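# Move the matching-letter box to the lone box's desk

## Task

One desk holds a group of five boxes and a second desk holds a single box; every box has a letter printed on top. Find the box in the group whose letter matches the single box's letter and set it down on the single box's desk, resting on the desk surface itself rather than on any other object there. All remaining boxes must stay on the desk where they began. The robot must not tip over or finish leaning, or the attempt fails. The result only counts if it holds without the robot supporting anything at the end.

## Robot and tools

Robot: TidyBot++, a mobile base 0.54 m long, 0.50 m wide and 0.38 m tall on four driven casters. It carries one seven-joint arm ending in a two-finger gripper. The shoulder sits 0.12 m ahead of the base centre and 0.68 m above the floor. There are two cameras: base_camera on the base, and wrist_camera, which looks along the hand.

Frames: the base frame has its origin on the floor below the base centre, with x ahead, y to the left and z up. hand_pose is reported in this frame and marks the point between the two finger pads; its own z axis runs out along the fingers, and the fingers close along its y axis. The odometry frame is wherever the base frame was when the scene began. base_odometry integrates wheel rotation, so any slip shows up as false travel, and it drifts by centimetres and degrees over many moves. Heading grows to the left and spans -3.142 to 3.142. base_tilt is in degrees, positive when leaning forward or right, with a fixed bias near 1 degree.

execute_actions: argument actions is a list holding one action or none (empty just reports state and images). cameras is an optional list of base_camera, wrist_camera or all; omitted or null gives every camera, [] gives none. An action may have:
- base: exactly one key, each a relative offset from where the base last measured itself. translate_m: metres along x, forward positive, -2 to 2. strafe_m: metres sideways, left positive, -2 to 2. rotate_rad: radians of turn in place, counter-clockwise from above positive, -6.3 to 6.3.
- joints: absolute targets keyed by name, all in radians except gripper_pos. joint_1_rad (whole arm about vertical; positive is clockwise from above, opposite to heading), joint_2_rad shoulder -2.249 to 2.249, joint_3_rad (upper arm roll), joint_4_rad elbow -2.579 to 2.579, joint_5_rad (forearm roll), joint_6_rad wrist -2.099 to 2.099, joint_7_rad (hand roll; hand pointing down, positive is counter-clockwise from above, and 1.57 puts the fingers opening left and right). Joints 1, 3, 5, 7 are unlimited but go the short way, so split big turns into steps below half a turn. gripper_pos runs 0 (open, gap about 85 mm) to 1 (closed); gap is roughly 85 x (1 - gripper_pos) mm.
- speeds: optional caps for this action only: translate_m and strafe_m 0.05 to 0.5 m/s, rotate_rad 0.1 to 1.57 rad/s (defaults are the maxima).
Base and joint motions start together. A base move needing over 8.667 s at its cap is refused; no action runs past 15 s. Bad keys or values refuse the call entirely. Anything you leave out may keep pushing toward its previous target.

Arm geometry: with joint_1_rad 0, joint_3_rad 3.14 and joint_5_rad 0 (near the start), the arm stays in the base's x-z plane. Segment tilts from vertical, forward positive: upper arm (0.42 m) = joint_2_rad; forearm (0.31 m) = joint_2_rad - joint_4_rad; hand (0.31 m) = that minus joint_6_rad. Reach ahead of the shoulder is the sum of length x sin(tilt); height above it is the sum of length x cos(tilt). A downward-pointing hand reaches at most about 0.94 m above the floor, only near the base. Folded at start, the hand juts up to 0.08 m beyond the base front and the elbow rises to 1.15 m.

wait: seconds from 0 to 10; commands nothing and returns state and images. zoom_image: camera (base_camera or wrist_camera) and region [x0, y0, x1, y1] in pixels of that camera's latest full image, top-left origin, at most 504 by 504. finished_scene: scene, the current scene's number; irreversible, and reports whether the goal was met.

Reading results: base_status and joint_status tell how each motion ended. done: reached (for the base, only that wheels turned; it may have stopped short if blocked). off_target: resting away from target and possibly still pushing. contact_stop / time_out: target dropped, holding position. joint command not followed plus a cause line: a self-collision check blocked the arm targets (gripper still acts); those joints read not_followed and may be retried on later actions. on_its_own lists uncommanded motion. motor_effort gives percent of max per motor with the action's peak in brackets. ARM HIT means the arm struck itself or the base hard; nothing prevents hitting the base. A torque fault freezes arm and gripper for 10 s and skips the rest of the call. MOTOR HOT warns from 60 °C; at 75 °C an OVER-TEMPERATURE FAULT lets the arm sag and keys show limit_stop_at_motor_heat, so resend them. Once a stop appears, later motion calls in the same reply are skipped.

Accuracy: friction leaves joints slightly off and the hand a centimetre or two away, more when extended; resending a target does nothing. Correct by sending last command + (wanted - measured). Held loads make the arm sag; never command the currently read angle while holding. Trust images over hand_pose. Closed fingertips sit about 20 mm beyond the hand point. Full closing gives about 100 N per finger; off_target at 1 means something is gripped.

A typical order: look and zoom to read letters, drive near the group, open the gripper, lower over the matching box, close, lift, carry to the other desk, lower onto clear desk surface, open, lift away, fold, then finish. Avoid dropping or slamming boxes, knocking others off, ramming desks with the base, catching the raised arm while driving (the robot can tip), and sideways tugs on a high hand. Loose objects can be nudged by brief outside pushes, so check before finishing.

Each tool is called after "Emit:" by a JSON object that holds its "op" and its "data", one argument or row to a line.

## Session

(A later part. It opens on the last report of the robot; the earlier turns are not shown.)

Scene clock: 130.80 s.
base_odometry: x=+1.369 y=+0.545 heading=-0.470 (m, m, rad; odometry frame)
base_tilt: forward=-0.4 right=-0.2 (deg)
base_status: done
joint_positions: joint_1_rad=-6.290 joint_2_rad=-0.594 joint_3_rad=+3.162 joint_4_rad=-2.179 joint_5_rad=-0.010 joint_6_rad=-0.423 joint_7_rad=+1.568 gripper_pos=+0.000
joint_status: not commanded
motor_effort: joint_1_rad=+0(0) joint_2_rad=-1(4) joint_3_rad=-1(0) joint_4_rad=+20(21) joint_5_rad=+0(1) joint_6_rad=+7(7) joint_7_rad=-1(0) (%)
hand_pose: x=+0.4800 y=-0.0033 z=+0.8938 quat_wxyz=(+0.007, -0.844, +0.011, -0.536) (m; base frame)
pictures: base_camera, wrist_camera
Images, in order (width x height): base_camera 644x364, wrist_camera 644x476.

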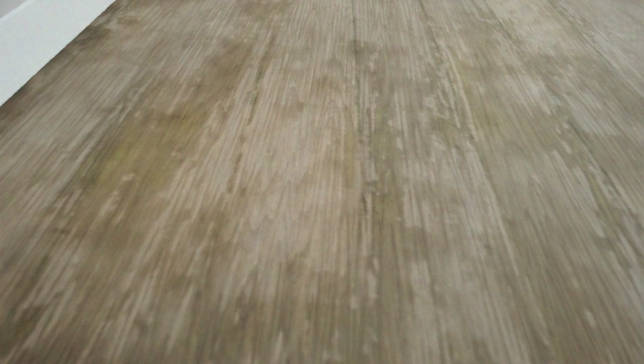

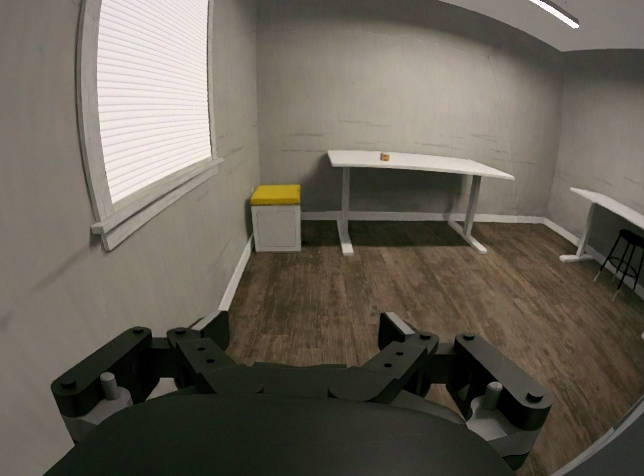

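Emit:
{"op": "execute_actions", "data": {
  "actions": [
    {"base":{"translate_m":-1.03}}
  ]
}}

Emit:
{"op": "execute_actions", "data": {
  "actions": [
    {"base":{"rotate_rad":-1.53},"speeds":{"rotate_rad":1.0}}
  ]
}}

Scene clock: 137.27 s.
base_odometry: x=+0.451 y=+1.013 heading=-0.471 (m, m, rad; odometry frame)
base_tilt: forward=-0.4 right=-0.2 (deg)
base_status: done
joint_positions: joint_1_rad=-6.290 joint_2_rad=-0.596 joint_3_rad=+3.162 joint_4_rad=-2.180 joint_5_rad=-0.010 joint_6_rad=-0.422 joint_7_rad=+1.568 gripper_pos=+0.000
joint_status: not commanded
motor_effort: joint_1_rad=+0(1) joint_2_rad=-1(4) joint_3_rad=+0(0) joint_4_rad=+20(21) joint_5_rad=+0(0) joint_6_rad=+7(8) joint_7_rad=+0(0) (%)
hand_pose: x=+0.4796 y=-0.0033 z=+0.8948 quat_wxyz=(+0.007, -0.843, +0.011, -0.538) (m; base frame)
pictures: base_camera, wrist_camera
Images, in order (width x height): base_camera 644x364, wrist_camera 644x476.

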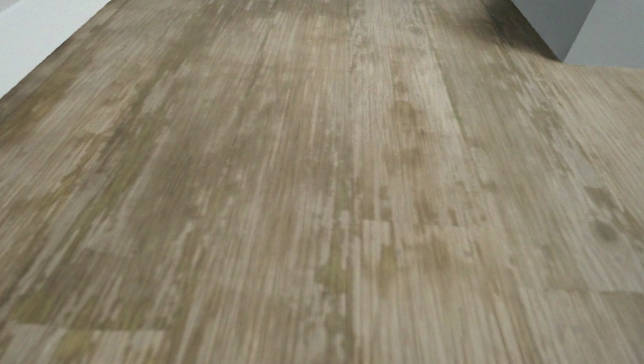

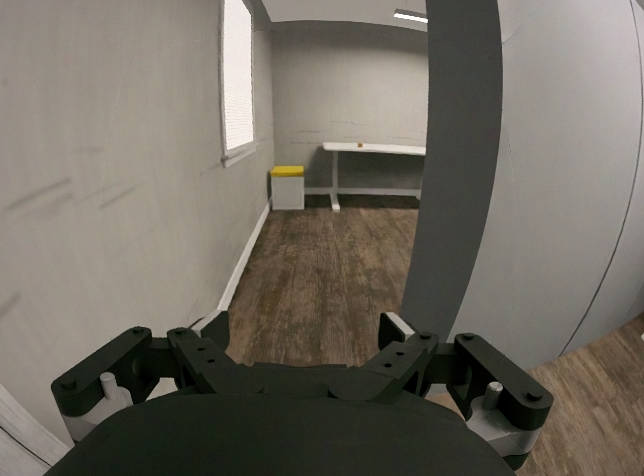

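Scene clock: 139.73 s.
base_odometry: x=+0.451 y=+1.013 heading=-2.000 (m, m, rad; odometry frame)
base_tilt: forward=-0.4 right=-0.2 (deg)
base_status: done
joint_positions: joint_1_rad=-6.290 joint_2_rad=-0.596 joint_3_rad=+3.162 joint_4_rad=-2.180 joint_5_rad=-0.010 joint_6_rad=-0.422 joint_7_rad=+1.568 gripper_pos=+0.000
joint_status: not commanded
motor_effort: joint_1_rad=+0(1) joint_2_rad=-1(2) joint_3_rad=+0(2) joint_4_rad=+20(21) joint_5_rad=-1(0) joint_6_rad=+7(8) joint_7_rad=-1(0) (%)
hand_pose: x=+0.4796 y=-0.0033 z=+0.8948 quat_wxyz=(+0.007, -0.843, +0.011, -0.538) (m; base frame)
pictures: base_camera, wrist_camera
Images, in order (width x height): base_camera 644x364, wrist_camera 644x476.

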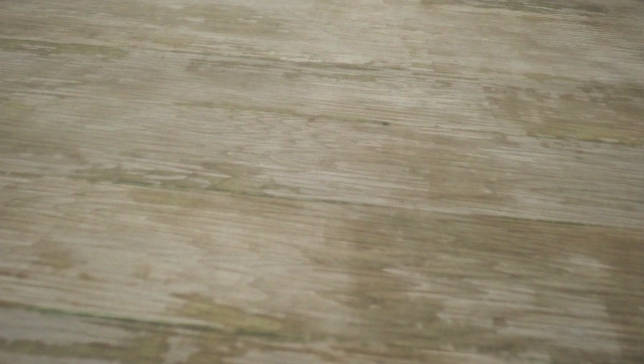

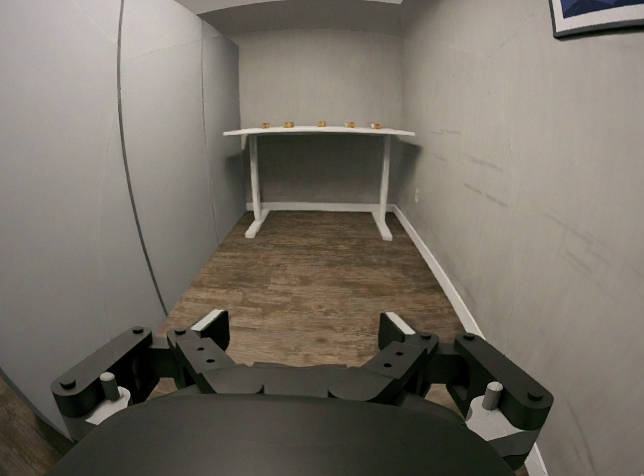

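Emit:
{"op": "execute_actions", "data": {
  "actions": [
    {"base":{"rotate_rad":-0.04},"joints":{"joint_2_rad":-0.3,"joint_4_rad":-1.6,"joint_6_rad":-0.9}}
  ],
  "cameras": []
}}

Emit:
{"op": "execute_actions", "data": {
  "actions": [
    {"base":{"translate_m":1.6}}
  ]
}}

Scene clock: 146.67 s.
base_odometry: x=+0.451 y=+1.013 heading=-2.039 (m, m, rad; odometry frame)
base_tilt: forward=-0.4 right=-0.2 (deg)
base_status: done
joint_positions: joint_1_rad=-6.289 joint_2_rad=-0.315 joint_3_rad=+3.162 joint_4_rad=-1.623 joint_5_rad=-0.010 joint_6_rad=-0.873 joint_7_rad=+1.568 gripper_pos=+0.000
joint_status: all done
motor_effort: joint_1_rad=+0(1) joint_2_rad=-10(10) joint_3_rad=-1(1) joint_4_rad=+20(21) joint_5_rad=+0(1) joint_6_rad=+6(8) joint_7_rad=-1(1) (%)
hand_pose: x=+0.5476 y=-0.0038 z=+0.9850 quat_wxyz=(+0.005, -0.887, +0.010, -0.462) (m; base frame)
pictures: none
No camera images: the call's "cameras" was empty. Leave "cameras" out to get every camera's image.

Scene clock: 151.23 s.
base_odometry: x=-0.273 y=-0.414 heading=-2.040 (m, m, rad; odometry frame)
base_tilt: forward=-0.4 right=-0.2 (deg)
base_status: done
joint_positions: joint_1_rad=-6.289 joint_2_rad=-0.303 joint_3_rad=+3.162 joint_4_rad=-1.621 joint_5_rad=-0.010 joint_6_rad=-0.877 joint_7_rad=+1.568 gripper_pos=+0.000
joint_status: not commanded
motor_effort: joint_1_rad=+0(1) joint_2_rad=-10(12) joint_3_rad=-1(0) joint_4_rad=+19(20) joint_5_rad=+0(1) joint_6_rad=+6(7) joint_7_rad=+0(0) (%)
hand_pose: x=+0.5505 y=-0.0038 z=+0.9802 quat_wxyz=(+0.005, -0.890, +0.010, -0.456) (m; base frame)
pictures: base_camera, wrist_camera
Images, in order (width x height): base_camera 644x364, wrist_camera 644x476.

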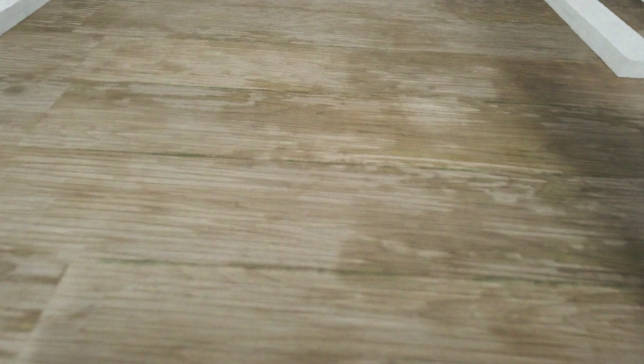

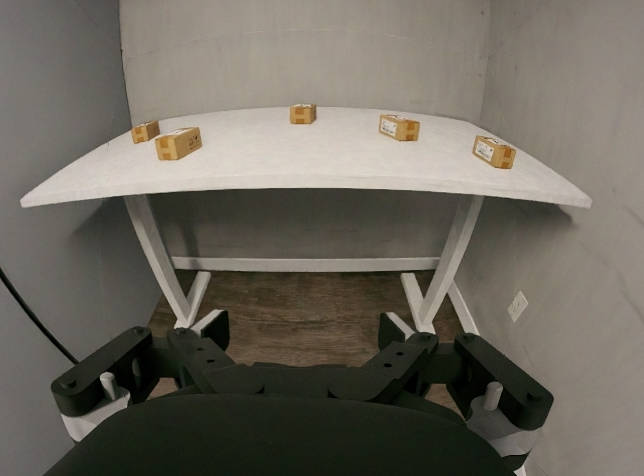

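Emit:
{"op": "execute_actions", "data": {
  "actions": [
    {"base":{"strafe_m":0.2},"joints":{"joint_2_rad":-0.1,"joint_4_rad":-1.1,"joint_6_rad":-1.6}}
  ],
  "cameras": []
}}

Emit:
{"op": "execute_actions", "data": {
  "actions": [
    {"base":{"translate_m":0.5}}
  ]
}}

Scene clock: 164.33 s.
base_odometry: x=-0.094 y=-0.505 heading=-2.041 (m, m, rad; odometry frame)
base_tilt: forward=-0.4 right=-0.2 (deg)
base_status: done
joint_positions: joint_1_rad=-6.289 joint_2_rad=-0.117 joint_3_rad=+3.161 joint_4_rad=-1.123 joint_5_rad=-0.010 joint_6_rad=-1.576 joint_7_rad=+1.568 gripper_pos=+0.000
joint_status: all done
motor_effort: joint_1_rad=+0(1) joint_2_rad=-13(14) joint_3_rad=+0(4) joint_4_rad=+16(20) joint_5_rad=+0(2) joint_6_rad=+4(7) joint_7_rad=+0(0) (%)
hand_pose: x=+0.5010 y=-0.0016 z=+1.0042 quat_wxyz=(+0.004, -0.961, +0.007, -0.276) (m; base frame)
pictures: none
No camera images: the call's "cameras" was empty. Leave "cameras" out to get every camera's image.

Scene clock: 166.70 s.
base_odometry: x=-0.321 y=-0.951 heading=-2.040 (m, m, rad; odometry frame)
base_tilt: forward=-0.4 right=-0.2 (deg)
base_status: done
joint_positions: joint_1_rad=-6.289 joint_2_rad=-0.097 joint_3_rad=+3.161 joint_4_rad=-1.121 joint_5_rad=-0.010 joint_6_rad=-1.577 joint_7_rad=+1.568 gripper_pos=+0.000
joint_status: not commanded
motor_effort: joint_1_rad=+0(1) joint_2_rad=-15(17) joint_3_rad=-1(2) joint_4_rad=+16(17) joint_5_rad=+0(1) joint_6_rad=+4(5) joint_7_rad=-1(1) (%)
hand_pose: x=+0.5072 y=-0.0015 z=+0.9969 quat_wxyz=(+0.004, -0.964, +0.007, -0.267) (m; base frame)
pictures: base_camera, wrist_camera
Images, in order (width x height): base_camera 644x364, wrist_camera 644x476.

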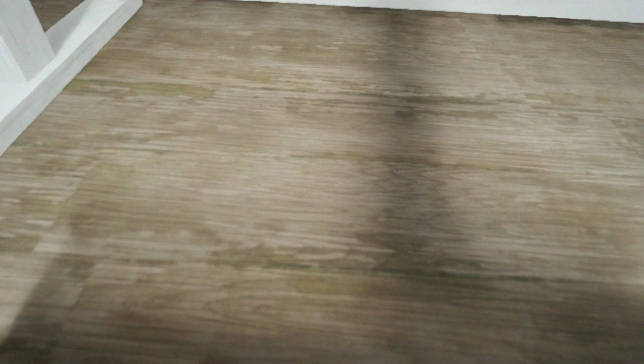

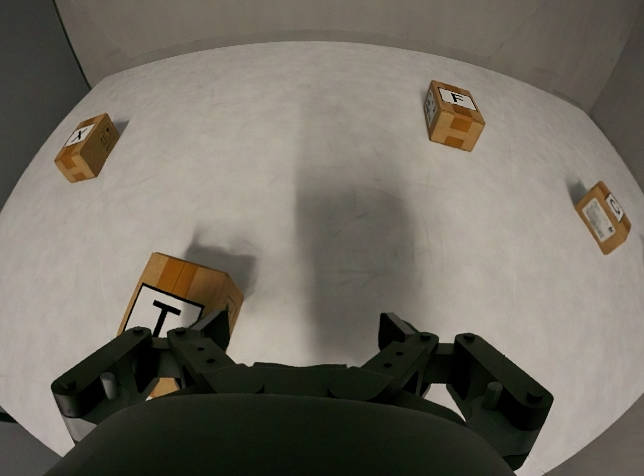

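Emit:
{"op": "execute_actions", "data": {
  "actions": [
    {"joints":{"joint_4_rad":-0.85,"joint_6_rad":-1.65}}
  ],
  "cameras": []
}}

Emit:
{"op": "execute_actions", "data": {
  "actions": [
    {"base":{"strafe_m":0.3},"speeds":{"strafe_m":0.3}}
  ]
}}

Scene clock: 201.90 s.
base_odometry: x=-0.321 y=-0.951 heading=-2.040 (m, m, rad; odometry frame)
base_tilt: forward=-0.4 right=-0.2 (deg)
base_status: not commanded
joint_positions: joint_1_rad=-6.289 joint_2_rad=-0.097 joint_3_rad=+3.161 joint_4_rad=-0.870 joint_5_rad=-0.010 joint_6_rad=-1.623 joint_7_rad=+1.568 gripper_pos=+0.000
joint_status: all done
motor_effort: joint_1_rad=+1(0) joint_2_rad=-13(15) joint_3_rad=-1(1) joint_4_rad=+14(17) joint_5_rad=+0(1) joint_6_rad=+6(6) joint_7_rad=-1(0) (%)
hand_pose: x=+0.5091 y=-0.0018 z=+1.0969 quat_wxyz=(+0.003, -0.931, +0.006, -0.364) (m; base frame)
pictures: none
No camera images: the call's "cameras" was empty. Leave "cameras" out to get every camera's image.

Scene clock: 203.87 s.
base_odometry: x=-0.053 y=-1.087 heading=-2.040 (m, m, rad; odometry frame)
base_tilt: forward=-0.4 right=-0.2 (deg)
base_status: done
joint_positions: joint_1_rad=-6.289 joint_2_rad=-0.097 joint_3_rad=+3.161 joint_4_rad=-0.870 joint_5_rad=-0.010 joint_6_rad=-1.624 joint_7_rad=+1.568 gripper_pos=+0.000
joint_status: not commanded
motor_effort: joint_1_rad=+0(1) joint_2_rad=-13(13) joint_3_rad=+0(4) joint_4_rad=+14(15) joint_5_rad=+0(2) joint_6_rad=+6(5) joint_7_rad=+0(0) (%)
hand_pose: x=+0.5090 y=-0.0019 z=+1.0968 quat_wxyz=(+0.003, -0.931, +0.006, -0.364) (m; base frame)
pictures: base_camera, wrist_camera
Images, in order (width x height): base_camera 644x364, wrist_camera 644x476.

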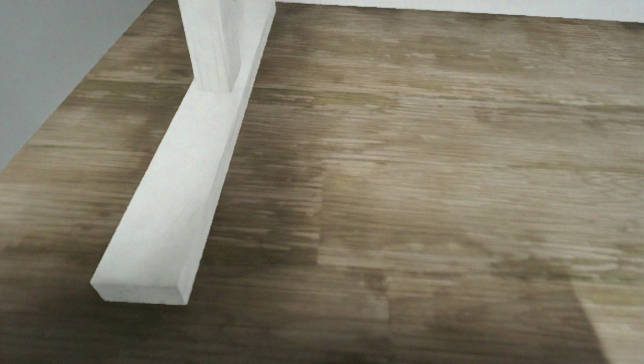

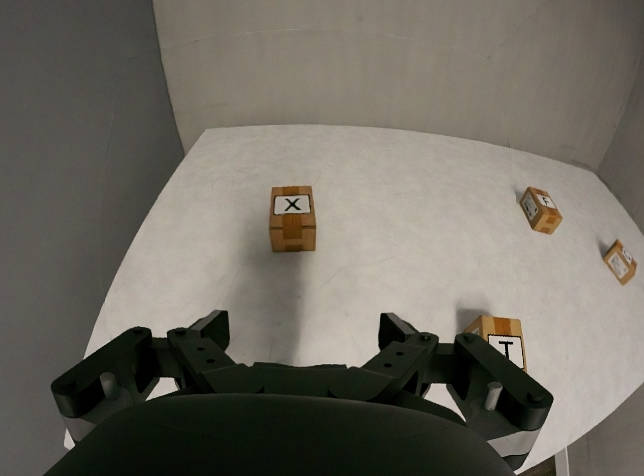

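Emit:
{"op": "execute_actions", "data": {
  "actions": [
    {"joints":{"joint_1_rad":-0.05,"joint_2_rad":0.102,"joint_4_rad":-1.033,"joint_6_rad":-1.135}}
  ]
}}

Scene clock: 215.83 s.
base_odometry: x=-0.053 y=-1.087 heading=-2.040 (m, m, rad; odometry frame)
base_tilt: forward=-0.4 right=-0.2 (deg)
base_status: not commanded
joint_positions: joint_1_rad=-6.320 joint_2_rad=+0.109 joint_3_rad=+3.161 joint_4_rad=-1.022 joint_5_rad=-0.010 joint_6_rad=-1.156 joint_7_rad=+1.568 gripper_pos=+0.000
joint_status: all done
motor_effort: joint_1_rad=+1(0) joint_2_rad=-24(31) joint_3_rad=-1(1) joint_4_rad=+18(21) joint_5_rad=-1(1) joint_6_rad=+6(6) joint_7_rad=-1(1) (%)
hand_pose: x=+0.6840 y=+0.0145 z=+1.0291 quat_wxyz=(+0.008, -0.910, -0.007, -0.414) (m; base frame)
pictures: base_camera, wrist_camera
Images, in order (width x height): base_camera 644x364, wrist_camera 644x476.

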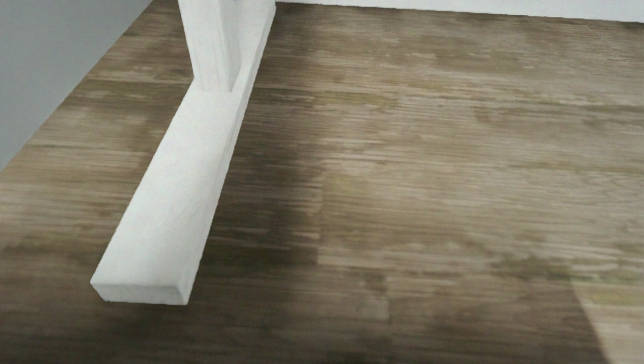

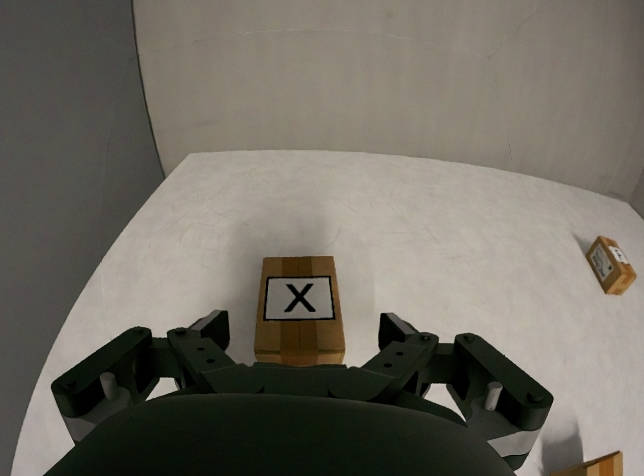

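Emit:
{"op": "execute_actions", "data": {
  "actions": [
    {"joints":{"joint_1_rad":-0.06,"joint_2_rad":0.165,"joint_4_rad":-1.156,"joint_6_rad":-0.96}}
  ]
}}

Scene clock: 226.77 s.
base_odometry: x=-0.053 y=-1.087 heading=-2.040 (m, m, rad; odometry frame)
base_tilt: forward=-0.4 right=-0.2 (deg)
base_status: not commanded
joint_positions: joint_1_rad=-6.328 joint_2_rad=+0.164 joint_3_rad=+3.161 joint_4_rad=-1.137 joint_5_rad=-0.010 joint_6_rad=-0.985 joint_7_rad=+1.568 gripper_pos=+0.000
joint_status: all done
motor_effort: joint_1_rad=+0(0) joint_2_rad=-27(30) joint_3_rad=-1(1) joint_4_rad=+19(20) joint_5_rad=-1(0) joint_6_rad=+6(6) joint_7_rad=+0(1) (%)
hand_pose: x=+0.7254 y=+0.0204 z=+0.9766 quat_wxyz=(+0.009, -0.910, -0.010, -0.415) (m; base frame)
pictures: base_camera, wrist_camera
Images, in order (width x height): base_camera 644x364, wrist_camera 644x476.

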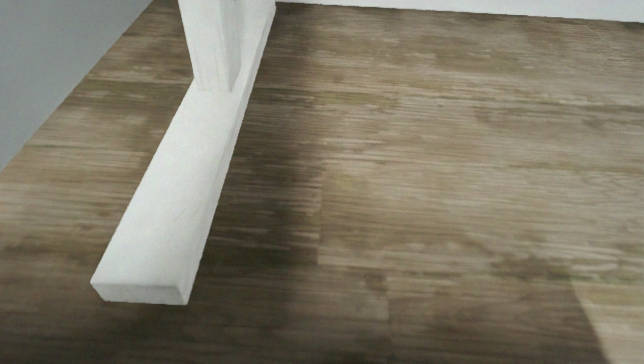

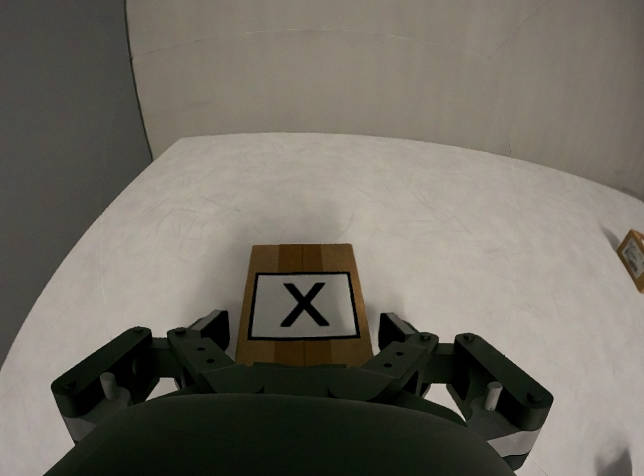

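Emit:
{"op": "execute_actions", "data": {
  "actions": [
    {"joints":{"joint_2_rad":0.172,"joint_4_rad":-1.178,"joint_6_rad":-0.945}}
  ]
}}

Scene clock: 230.83 s.
base_odometry: x=-0.053 y=-1.087 heading=-2.040 (m, m, rad; odometry frame)
base_tilt: forward=-0.4 right=-0.2 (deg)
base_status: not commanded
joint_positions: joint_1_rad=-6.328 joint_2_rad=+0.164 joint_3_rad=+3.161 joint_4_rad=-1.157 joint_5_rad=-0.010 joint_6_rad=-0.971 joint_7_rad=+1.568 gripper_pos=+0.000
joint_status: all done
motor_effort: joint_1_rad=+0(0) joint_2_rad=-27(28) joint_3_rad=-1(1) joint_4_rad=+19(21) joint_5_rad=+0(1) joint_6_rad=+6(7) joint_7_rad=+0(0) (%)
hand_pose: x=+0.7259 y=+0.0204 z=+0.9690 quat_wxyz=(+0.009, -0.911, -0.010, -0.412) (m; base frame)
pictures: base_camera, wrist_camera
Images, in order (width x height): base_camera 644x364, wrist_camera 644x476.

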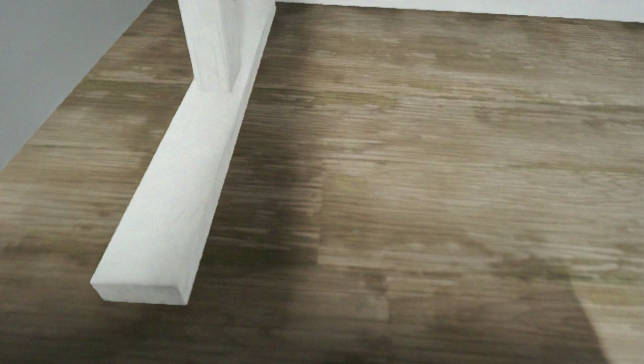

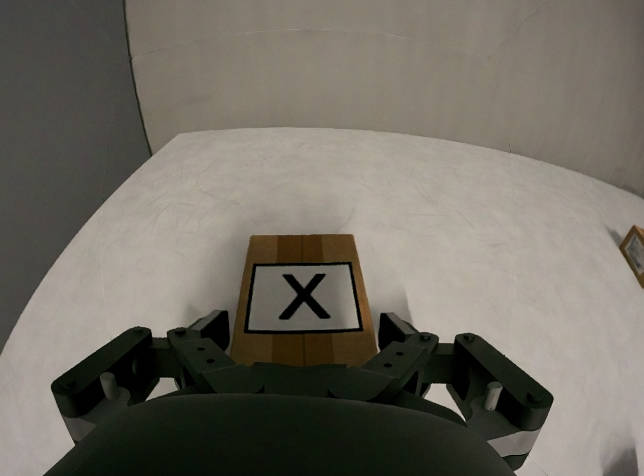

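Emit:
{"op": "execute_actions", "data": {
  "actions": [
    {"joints":{"joint_2_rad":0.19,"joint_4_rad":-1.195}}
  ]
}}

Scene clock: 234.67 s.
base_odometry: x=-0.053 y=-1.087 heading=-2.040 (m, m, rad; odometry frame)
base_tilt: forward=-0.4 right=-0.2 (deg)
base_status: not commanded
joint_positions: joint_1_rad=-6.328 joint_2_rad=+0.170 joint_3_rad=+3.161 joint_4_rad=-1.170 joint_5_rad=-0.010 joint_6_rad=-0.967 joint_7_rad=+1.568 gripper_pos=+0.000
joint_status: all done
motor_effort: joint_1_rad=+0(1) joint_2_rad=-26(28) joint_3_rad=-1(1) joint_4_rad=+18(18) joint_5_rad=-1(2) joint_6_rad=+5(6) joint_7_rad=-1(1) (%)
hand_pose: x=+0.7269 y=+0.0205 z=+0.9592 quat_wxyz=(+0.009, -0.914, -0.010, -0.405) (m; base frame)
pictures: base_camera, wrist_camera
Images, in order (width x height): base_camera 644x364, wrist_camera 644x476.

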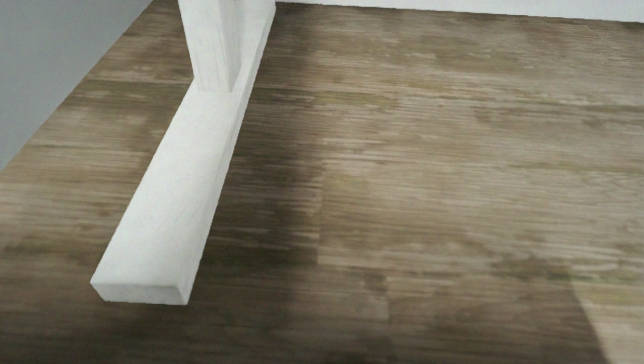

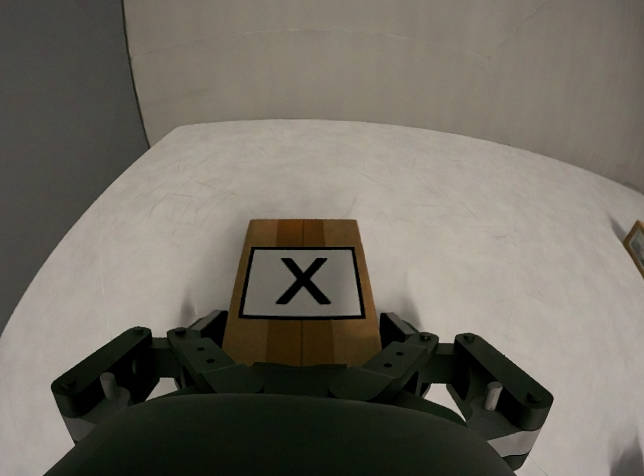

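Emit:
{"op": "execute_actions", "data": {
  "actions": [
    {"joints":{"gripper_pos":1.0}}
  ]
}}

Scene clock: 237.87 s.
base_odometry: x=-0.053 y=-1.087 heading=-2.040 (m, m, rad; odometry frame)
base_tilt: forward=-0.4 right=-0.2 (deg)
base_status: not commanded
joint_positions: joint_1_rad=-6.329 joint_2_rad=+0.165 joint_3_rad=+3.161 joint_4_rad=-1.172 joint_5_rad=-0.010 joint_6_rad=-0.946 joint_7_rad=+1.568 gripper_pos=+0.342
joint_status: gripper_pos off_target (ended at +0.342, target +1.000)
motor_effort: joint_1_rad=+0(1) joint_2_rad=-22(28) joint_3_rad=-1(3) joint_4_rad=+15(20) joint_5_rad=+0(2) joint_6_rad=+4(6) joint_7_rad=+0(1) (%)
hand_pose: x=+0.7294 y=+0.0207 z=+0.9663 quat_wxyz=(+0.009, -0.909, -0.010, -0.416) (m; base frame)
pictures: base_camera, wrist_camera
Images, in order (width x height): base_camera 644x364, wrist_camera 644x476.

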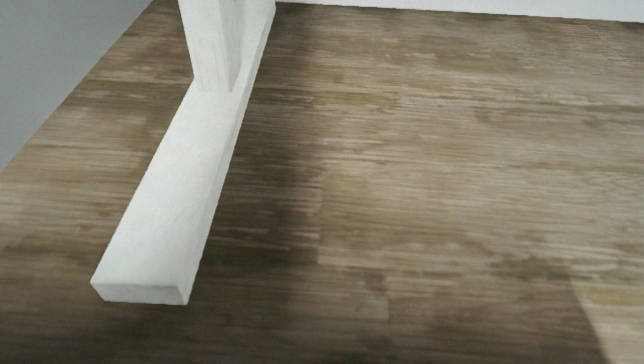

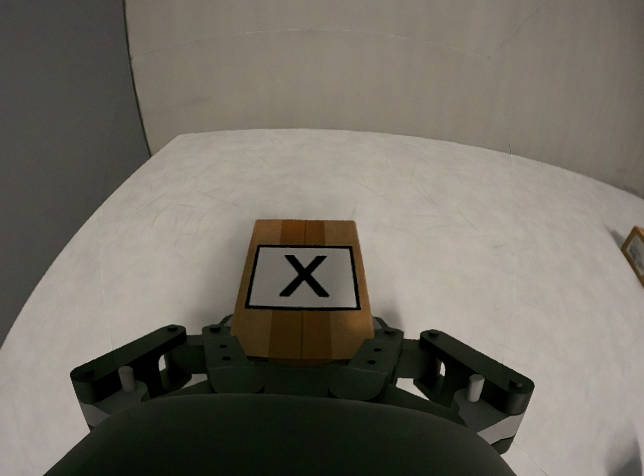

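Emit:
{"op": "execute_actions", "data": {
  "actions": [
    {"joints":{"joint_2_rad":0.1,"joint_4_rad":-0.9,"joint_6_rad":-1.3}}
  ],
  "cameras": ["wrist_camera"]
}}

Emit:
{"op": "execute_actions", "data": {
  "actions": [
    {"base":{"translate_m":-0.55},"joints":{"joint_1_rad":0.0,"joint_2_rad":-0.2,"joint_4_rad":-1.15,"joint_6_rad":-1.35}}
  ]
}}

Scene clock: 244.53 s.
base_odometry: x=-0.053 y=-1.087 heading=-2.040 (m, m, rad; odometry frame)
base_tilt: forward=-0.4 right=-0.2 (deg)
base_status: not commanded
joint_positions: joint_1_rad=-6.329 joint_2_rad=+0.105 joint_3_rad=+3.161 joint_4_rad=-0.921 joint_5_rad=-0.010 joint_6_rad=-1.278 joint_7_rad=+1.568 gripper_pos=+0.342
joint_status: all done
motor_effort: joint_1_rad=+0(0) joint_2_rad=-24(31) joint_3_rad=-1(1) joint_4_rad=+18(21) joint_5_rad=+0(0) joint_6_rad=+7(7) joint_7_rad=+0(0) (%)
hand_pose: x=+0.6632 y=+0.0192 z=+1.0543 quat_wxyz=(+0.010, -0.914, -0.011, -0.406) (m; base frame)
pictures: wrist_camera
Images, in order (width x height): wrist_camera 644x476.

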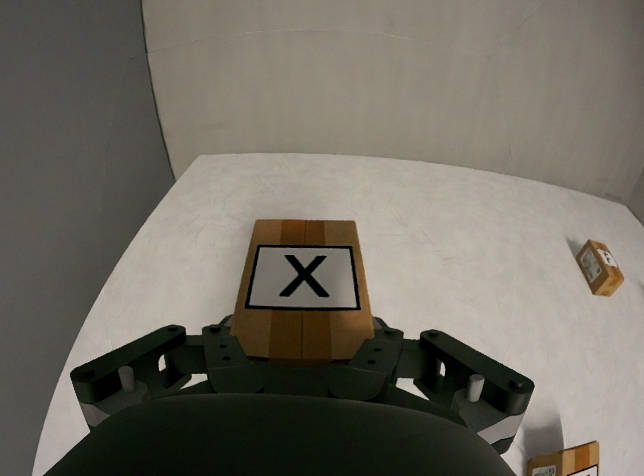

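Scene clock: 247.00 s.
base_odometry: x=+0.196 y=-0.597 heading=-2.040 (m, m, rad; odometry frame)
base_tilt: forward=-0.4 right=-0.2 (deg)
base_status: done
joint_positions: joint_1_rad=-6.298 joint_2_rad=-0.198 joint_3_rad=+3.161 joint_4_rad=-1.130 joint_5_rad=-0.010 joint_6_rad=-1.331 joint_7_rad=+1.568 gripper_pos=+0.342
joint_status: all done
motor_effort: joint_1_rad=+0(0) joint_2_rad=-11(30) joint_3_rad=-1(2) joint_4_rad=+17(20) joint_5_rad=+0(2) joint_6_rad=+7(7) joint_7_rad=-1(1) (%)
hand_pose: x=+0.5283 y=+0.0009 z=+1.0835 quat_wxyz=(+0.006, -0.905, +0.003, -0.426) (m; base frame)
pictures: base_camera, wrist_camera
Images, in order (width x height): base_camera 644x364, wrist_camera 644x476.

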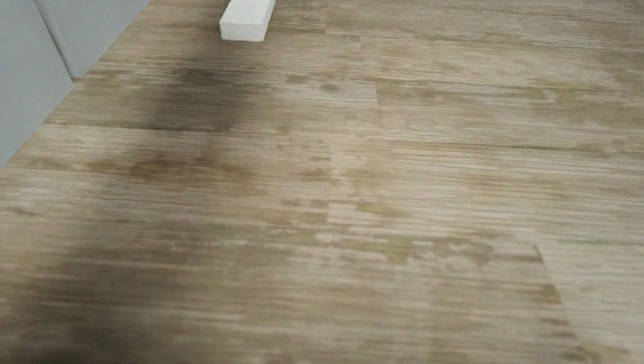

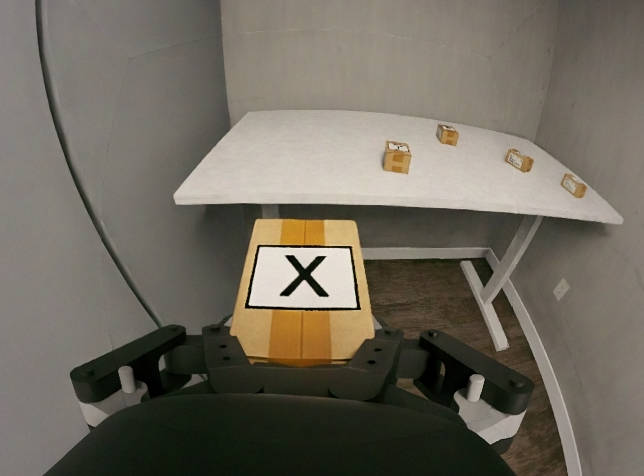

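Emit:
{"op": "execute_actions", "data": {
  "actions": [
    {"base":{"strafe_m":-0.5},"joints":{"joint_2_rad":-0.55,"joint_4_rad":-2.0,"joint_6_rad":-0.85}}
  ],
  "cameras": []
}}

Emit:
{"op": "execute_actions", "data": {
  "actions": [
    {"base":{"translate_m":-1.55}}
  ],
  "cameras": []
}}

Emit:
{"op": "execute_actions", "data": {
  "actions": [
    {"base":{"rotate_rad":1.57},"speeds":{"rotate_rad":1.0}}
  ]
}}

Scene clock: 254.53 s.
base_odometry: x=-0.250 y=-0.370 heading=-2.041 (m, m, rad; odometry frame)
base_tilt: forward=-0.4 right=-0.2 (deg)
base_status: done
joint_positions: joint_1_rad=-6.295 joint_2_rad=-0.531 joint_3_rad=+3.162 joint_4_rad=-1.984 joint_5_rad=-0.010 joint_6_rad=-0.881 joint_7_rad=+1.568 gripper_pos=+0.342
joint_status: all done
motor_effort: joint_1_rad=+0(2) joint_2_rad=-3(12) joint_3_rad=+0(2) joint_4_rad=+20(21) joint_5_rad=+0(2) joint_6_rad=+6(7) joint_7_rad=+0(0) (%)
hand_pose: x=+0.4434 y=+0.0000 z=+0.8665 quat_wxyz=(+0.009, -0.920, +0.008, -0.393) (m; base frame)
pictures: none
No camera images: the call's "cameras" was empty. Leave "cameras" out to get every camera's image.

Scene clock: 259.00 s.
base_odometry: x=+0.452 y=+1.012 heading=-2.041 (m, m, rad; odometry frame)
base_tilt: forward=-0.4 right=-0.2 (deg)
base_status: done
joint_positions: joint_1_rad=-6.295 joint_2_rad=-0.541 joint_3_rad=+3.162 joint_4_rad=-1.984 joint_5_rad=-0.010 joint_6_rad=-0.876 joint_7_rad=+1.568 gripper_pos=+0.342
joint_status: not commanded
motor_effort: joint_1_rad=+0(0) joint_2_rad=-3(8) joint_3_rad=-1(0) joint_4_rad=+20(21) joint_5_rad=-1(1) joint_6_rad=+6(7) joint_7_rad=-1(0) (%)
hand_pose: x=+0.4423 y=-0.0001 z=+0.8708 quat_wxyz=(+0.009, -0.917, +0.008, -0.400) (m; base frame)
pictures: none
No camera images: the call's "cameras" was empty. Leave "cameras" out to get every camera's image.

Scene clock: 261.50 s.
base_odometry: x=+0.452 y=+1.012 heading=-0.472 (m, m, rad; odometry frame)
base_tilt: forward=-0.4 right=-0.2 (deg)
base_status: done
joint_positions: joint_1_rad=-6.294 joint_2_rad=-0.541 joint_3_rad=+3.162 joint_4_rad=-1.984 joint_5_rad=-0.010 joint_6_rad=-0.876 joint_7_rad=+1.568 gripper_pos=+0.342
joint_status: not commanded
motor_effort: joint_1_rad=+0(1) joint_2_rad=-2(3) joint_3_rad=-1(2) joint_4_rad=+20(20) joint_5_rad=-1(1) joint_6_rad=+6(6) joint_7_rad=-1(0) (%)
hand_pose: x=+0.4423 y=-0.0004 z=+0.8708 quat_wxyz=(+0.009, -0.917, +0.008, -0.400) (m; base frame)
pictures: base_camera, wrist_camera
Images, in order (width x height): base_camera 644x364, wrist_camera 644x476.

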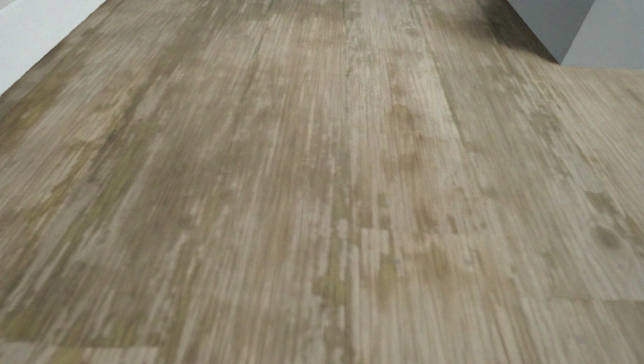

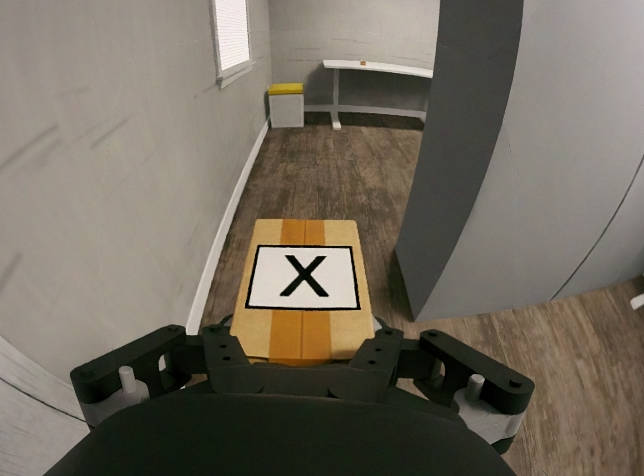

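Emit:
{"op": "execute_actions", "data": {
  "actions": [
    {"base":{"translate_m":1.85}}
  ],
  "cameras": []
}}

Emit:
{"op": "execute_actions", "data": {
  "actions": [
    {"base":{"strafe_m":-0.85},"joints":{"joint_2_rad":-0.3,"joint_4_rad":-1.5,"joint_6_rad":-1.1}}
  ]
}}

Scene clock: 271.37 s.
base_odometry: x=+2.101 y=+0.174 heading=-0.471 (m, m, rad; odometry frame)
base_tilt: forward=-0.4 right=-0.2 (deg)
base_status: done
joint_positions: joint_1_rad=-6.294 joint_2_rad=-0.543 joint_3_rad=+3.162 joint_4_rad=-1.984 joint_5_rad=-0.010 joint_6_rad=-0.875 joint_7_rad=+1.568 gripper_pos=+0.342
joint_status: not commanded
motor_effort: joint_1_rad=+0(0) joint_2_rad=-2(5) joint_3_rad=+0(0) joint_4_rad=+20(21) joint_5_rad=-1(0) joint_6_rad=+6(7) joint_7_rad=-1(0) (%)
hand_pose: x=+0.4422 y=-0.0004 z=+0.8716 quat_wxyz=(+0.009, -0.916, +0.008, -0.401) (m; base frame)
pictures: none
No camera images: the call's "cameras" was empty. Leave "cameras" out to get every camera's image.

Scene clock: 274.43 s.
base_odometry: x=+1.716 y=-0.584 heading=-0.471 (m, m, rad; odometry frame)
base_tilt: forward=-0.4 right=-0.2 (deg)
base_status: done
joint_positions: joint_1_rad=-6.293 joint_2_rad=-0.311 joint_3_rad=+3.162 joint_4_rad=-1.528 joint_5_rad=-0.010 joint_6_rad=-1.077 joint_7_rad=+1.568 gripper_pos=+0.342
joint_status: all done
motor_effort: joint_1_rad=+0(0) joint_2_rad=-9(10) joint_3_rad=-1(2) joint_4_rad=+19(22) joint_5_rad=+0(1) joint_6_rad=+6(7) joint_7_rad=+0(1) (%)
hand_pose: x=+0.5189 y=-0.0016 z=+0.9854 quat_wxyz=(+0.006, -0.912, +0.007, -0.411) (m; base frame)
pictures: base_camera, wrist_camera
Images, in order (width x height): base_camera 644x364, wrist_camera 644x476.

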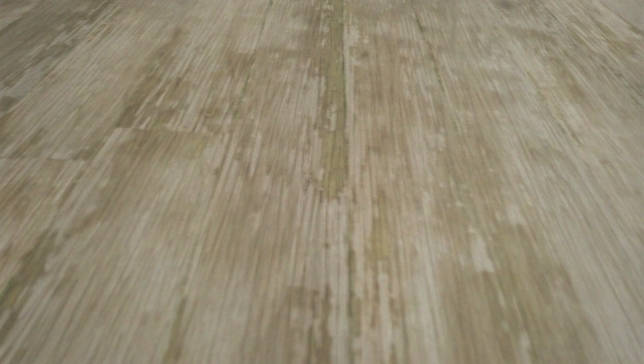

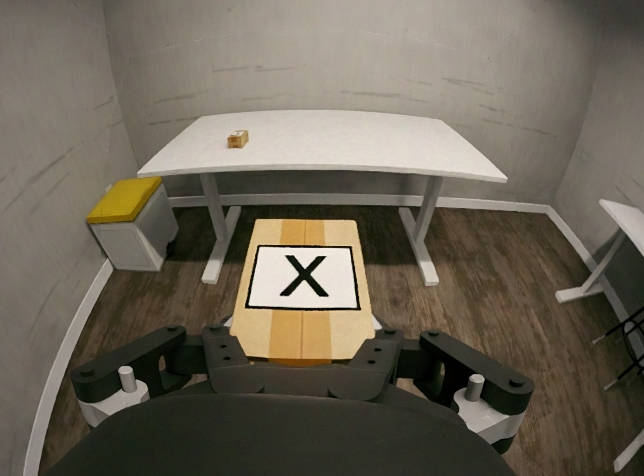

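Emit:
{"op": "execute_actions", "data": {
  "actions": [
    {"base":{"translate_m":0.75},"joints":{"joint_2_rad":-0.1,"joint_4_rad":-1.4,"joint_6_rad":-1.0}}
  ]
}}

Scene clock: 283.13 s.
base_odometry: x=+2.385 y=-0.925 heading=-0.471 (m, m, rad; odometry frame)
base_tilt: forward=-0.4 right=-0.2 (deg)
base_status: done
joint_positions: joint_1_rad=-6.293 joint_2_rad=-0.097 joint_3_rad=+3.162 joint_4_rad=-1.428 joint_5_rad=-0.010 joint_6_rad=-1.026 joint_7_rad=+1.568 gripper_pos=+0.342
joint_status: all done
motor_effort: joint_1_rad=+0(0) joint_2_rad=-18(21) joint_3_rad=-1(0) joint_4_rad=+20(20) joint_5_rad=+0(1) joint_6_rad=+6(7) joint_7_rad=+0(1) (%)
hand_pose: x=+0.6038 y=-0.0016 z=+0.9553 quat_wxyz=(+0.004, -0.924, +0.007, -0.383) (m; base frame)
pictures: base_camera, wrist_camera
Images, in order (width x height): base_camera 644x364, wrist_camera 644x476.

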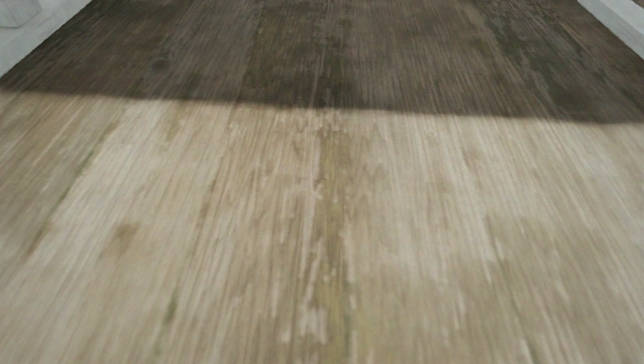

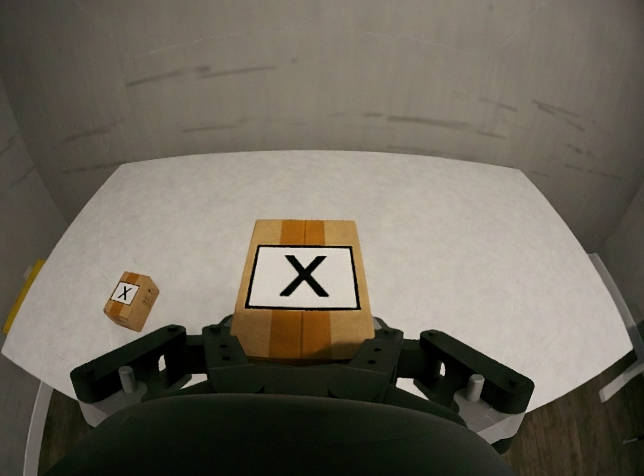

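Emit:
{"op": "execute_actions", "data": {
  "actions": [
    {"base":{"translate_m":0.22}}
  ],
  "cameras": []
}}

Emit:
{"op": "execute_actions", "data": {
  "actions": [
    {"joints":{"joint_2_rad":0.066,"joint_4_rad":-1.74,"joint_6_rad":-0.494}}
  ]
}}

Scene clock: 293.50 s.
base_odometry: x=+2.581 y=-1.025 heading=-0.471 (m, m, rad; odometry frame)
base_tilt: forward=-0.4 right=-0.2 (deg)
base_status: done
joint_positions: joint_1_rad=-6.293 joint_2_rad=-0.090 joint_3_rad=+3.162 joint_4_rad=-1.426 joint_5_rad=-0.010 joint_6_rad=-1.025 joint_7_rad=+1.568 gripper_pos=+0.342
joint_status: not commanded
motor_effort: joint_1_rad=+0(0) joint_2_rad=-19(22) joint_3_rad=-1(0) joint_4_rad=+20(21) joint_5_rad=-1(0) joint_6_rad=+6(7) joint_7_rad=+0(0) (%)
hand_pose: x=+0.6062 y=-0.0016 z=+0.9526 quat_wxyz=(+0.004, -0.925, +0.007, -0.380) (m; base frame)
pictures: none
No camera images: the call's "cameras" was empty. Leave "cameras" out to get every camera's image.

Scene clock: 295.00 s.
base_odometry: x=+2.581 y=-1.025 heading=-0.471 (m, m, rad; odometry frame)
base_tilt: forward=-0.4 right=-0.2 (deg)
base_status: not commanded
joint_positions: joint_1_rad=-6.293 joint_2_rad=+0.073 joint_3_rad=+3.162 joint_4_rad=-1.731 joint_5_rad=-0.010 joint_6_rad=-0.524 joint_7_rad=+1.568 gripper_pos=+0.342
joint_status: all done
motor_effort: joint_1_rad=+0(0) joint_2_rad=-25(28) joint_3_rad=-1(1) joint_4_rad=+20(22) joint_5_rad=+0(0) joint_6_rad=+6(7) joint_7_rad=+0(1) (%)
hand_pose: x=+0.6821 y=-0.0028 z=+0.8153 quat_wxyz=(+0.002, -0.918, +0.009, -0.396) (m; base frame)
pictures: base_camera, wrist_camera
Images, in order (width x height): base_camera 644x364, wrist_camera 644x476.

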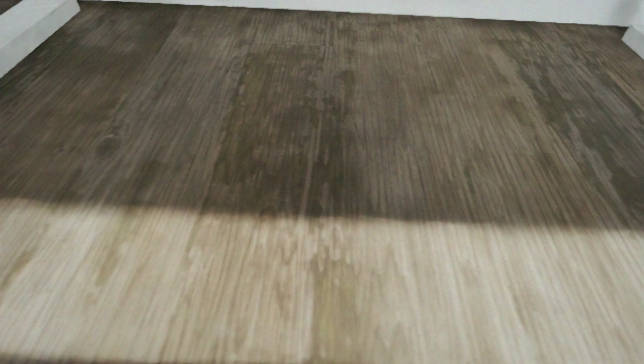

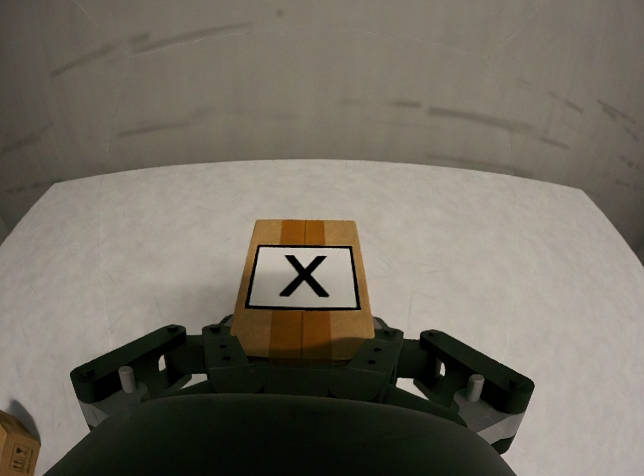

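Emit:
{"op": "execute_actions", "data": {
  "actions": [
    {"joints":{"joint_2_rad":0.105,"joint_4_rad":-1.875,"joint_6_rad":-0.305}}
  ]
}}

Scene clock: 300.07 s.
base_odometry: x=+2.581 y=-1.025 heading=-0.471 (m, m, rad; odometry frame)
base_tilt: forward=-0.4 right=-0.2 (deg)
base_status: not commanded
joint_positions: joint_1_rad=-6.293 joint_2_rad=+0.101 joint_3_rad=+3.162 joint_4_rad=-1.862 joint_5_rad=-0.010 joint_6_rad=-0.336 joint_7_rad=+1.568 gripper_pos=+0.342
joint_status: all done
motor_effort: joint_1_rad=+1(0) joint_2_rad=-25(26) joint_3_rad=-1(1) joint_4_rad=+19(20) joint_5_rad=-1(0) joint_6_rad=+7(7) joint_7_rad=+0(1) (%)
hand_pose: x=+0.6844 y=-0.0033 z=+0.7729 quat_wxyz=(+0.001, -0.913, +0.009, -0.409) (m; base frame)
pictures: base_camera, wrist_camera
Images, in order (width x height): base_camera 644x364, wrist_camera 644x476.

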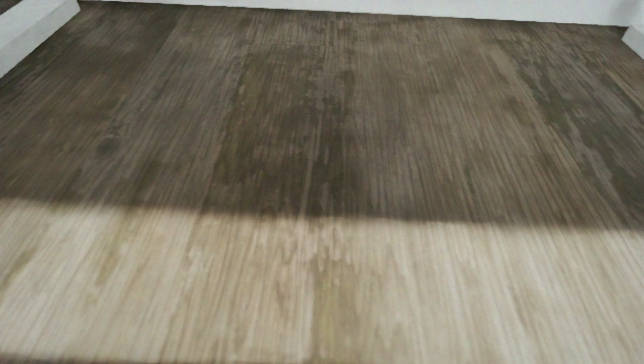

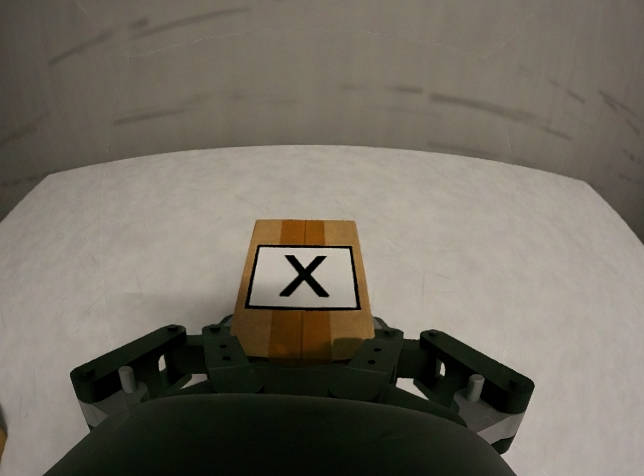

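Emit:
{"op": "execute_actions", "data": {
  "actions": [
    {"joints":{"joint_4_rad":-1.915,"joint_6_rad":-0.28}}
  ]
}}

Scene clock: 305.33 s.
base_odometry: x=+2.581 y=-1.025 heading=-0.471 (m, m, rad; odometry frame)
base_tilt: forward=-0.4 right=-0.2 (deg)
base_status: not commanded
joint_positions: joint_1_rad=-6.293 joint_2_rad=+0.101 joint_3_rad=+3.162 joint_4_rad=-1.901 joint_5_rad=-0.010 joint_6_rad=-0.311 joint_7_rad=+1.568 gripper_pos=+0.342
joint_status: all done
motor_effort: joint_1_rad=+0(0) joint_2_rad=-24(26) joint_3_rad=-1(1) joint_4_rad=+19(20) joint_5_rad=+0(1) joint_6_rad=+6(7) joint_7_rad=+0(0) (%)
hand_pose: x=+0.6768 y=-0.0034 z=+0.7585 quat_wxyz=(+0.001, -0.915, +0.009, -0.403) (m; base frame)
pictures: base_camera, wrist_camera
Images, in order (width x height): base_camera 644x364, wrist_camera 644x476.

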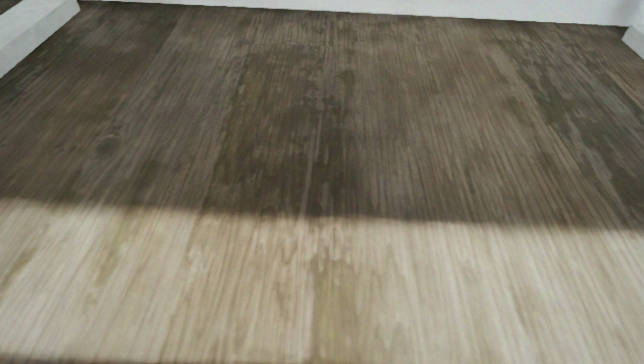

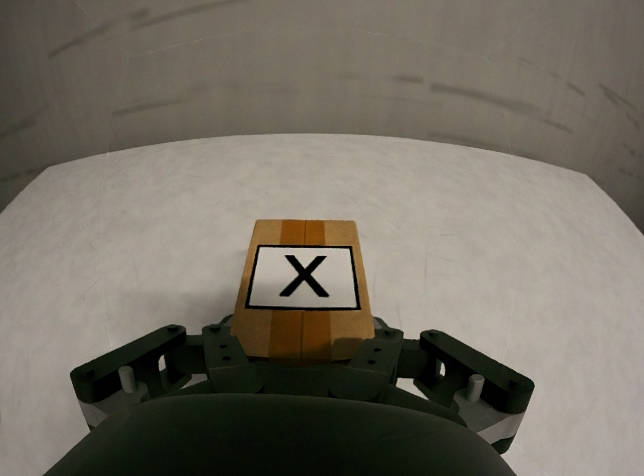

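Emit:
{"op": "execute_actions", "data": {
  "actions": [
    {"joints":{"joint_4_rad":-1.95,"joint_6_rad":-0.25}}
  ]
}}

Scene clock: 309.27 s.
base_odometry: x=+2.581 y=-1.025 heading=-0.471 (m, m, rad; odometry frame)
base_tilt: forward=-0.4 right=-0.2 (deg)
base_status: not commanded
joint_positions: joint_1_rad=-6.293 joint_2_rad=+0.101 joint_3_rad=+3.162 joint_4_rad=-1.935 joint_5_rad=-0.010 joint_6_rad=-0.280 joint_7_rad=+1.568 gripper_pos=+0.342
joint_status: all done
motor_effort: joint_1_rad=+0(0) joint_2_rad=-24(25) joint_3_rad=+0(1) joint_4_rad=+19(20) joint_5_rad=+0(0) joint_6_rad=+6(7) joint_7_rad=+0(0) (%)
hand_pose: x=+0.6714 y=-0.0034 z=+0.7480 quat_wxyz=(+0.001, -0.916, +0.010, -0.401) (m; base frame)
pictures: base_camera, wrist_camera
Images, in order (width x height): base_camera 644x364, wrist_camera 644x476.

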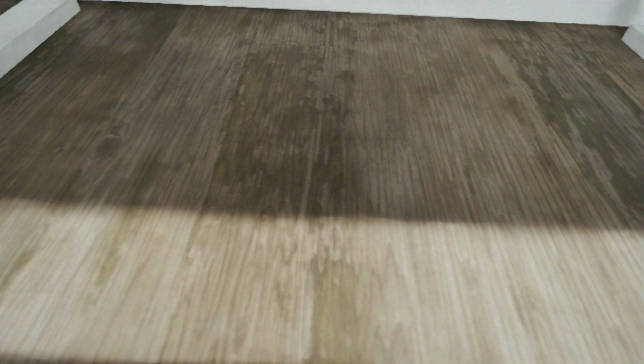

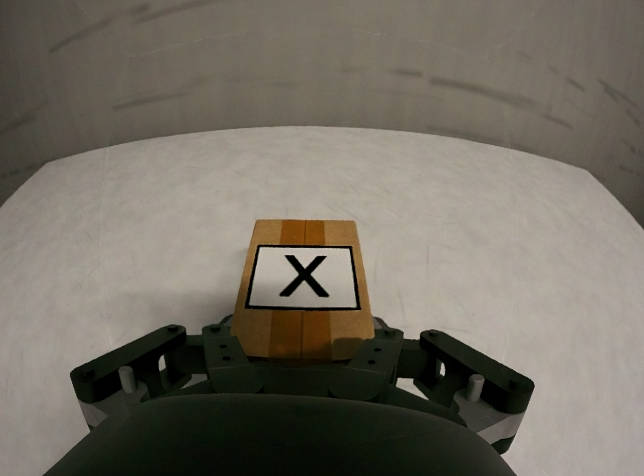

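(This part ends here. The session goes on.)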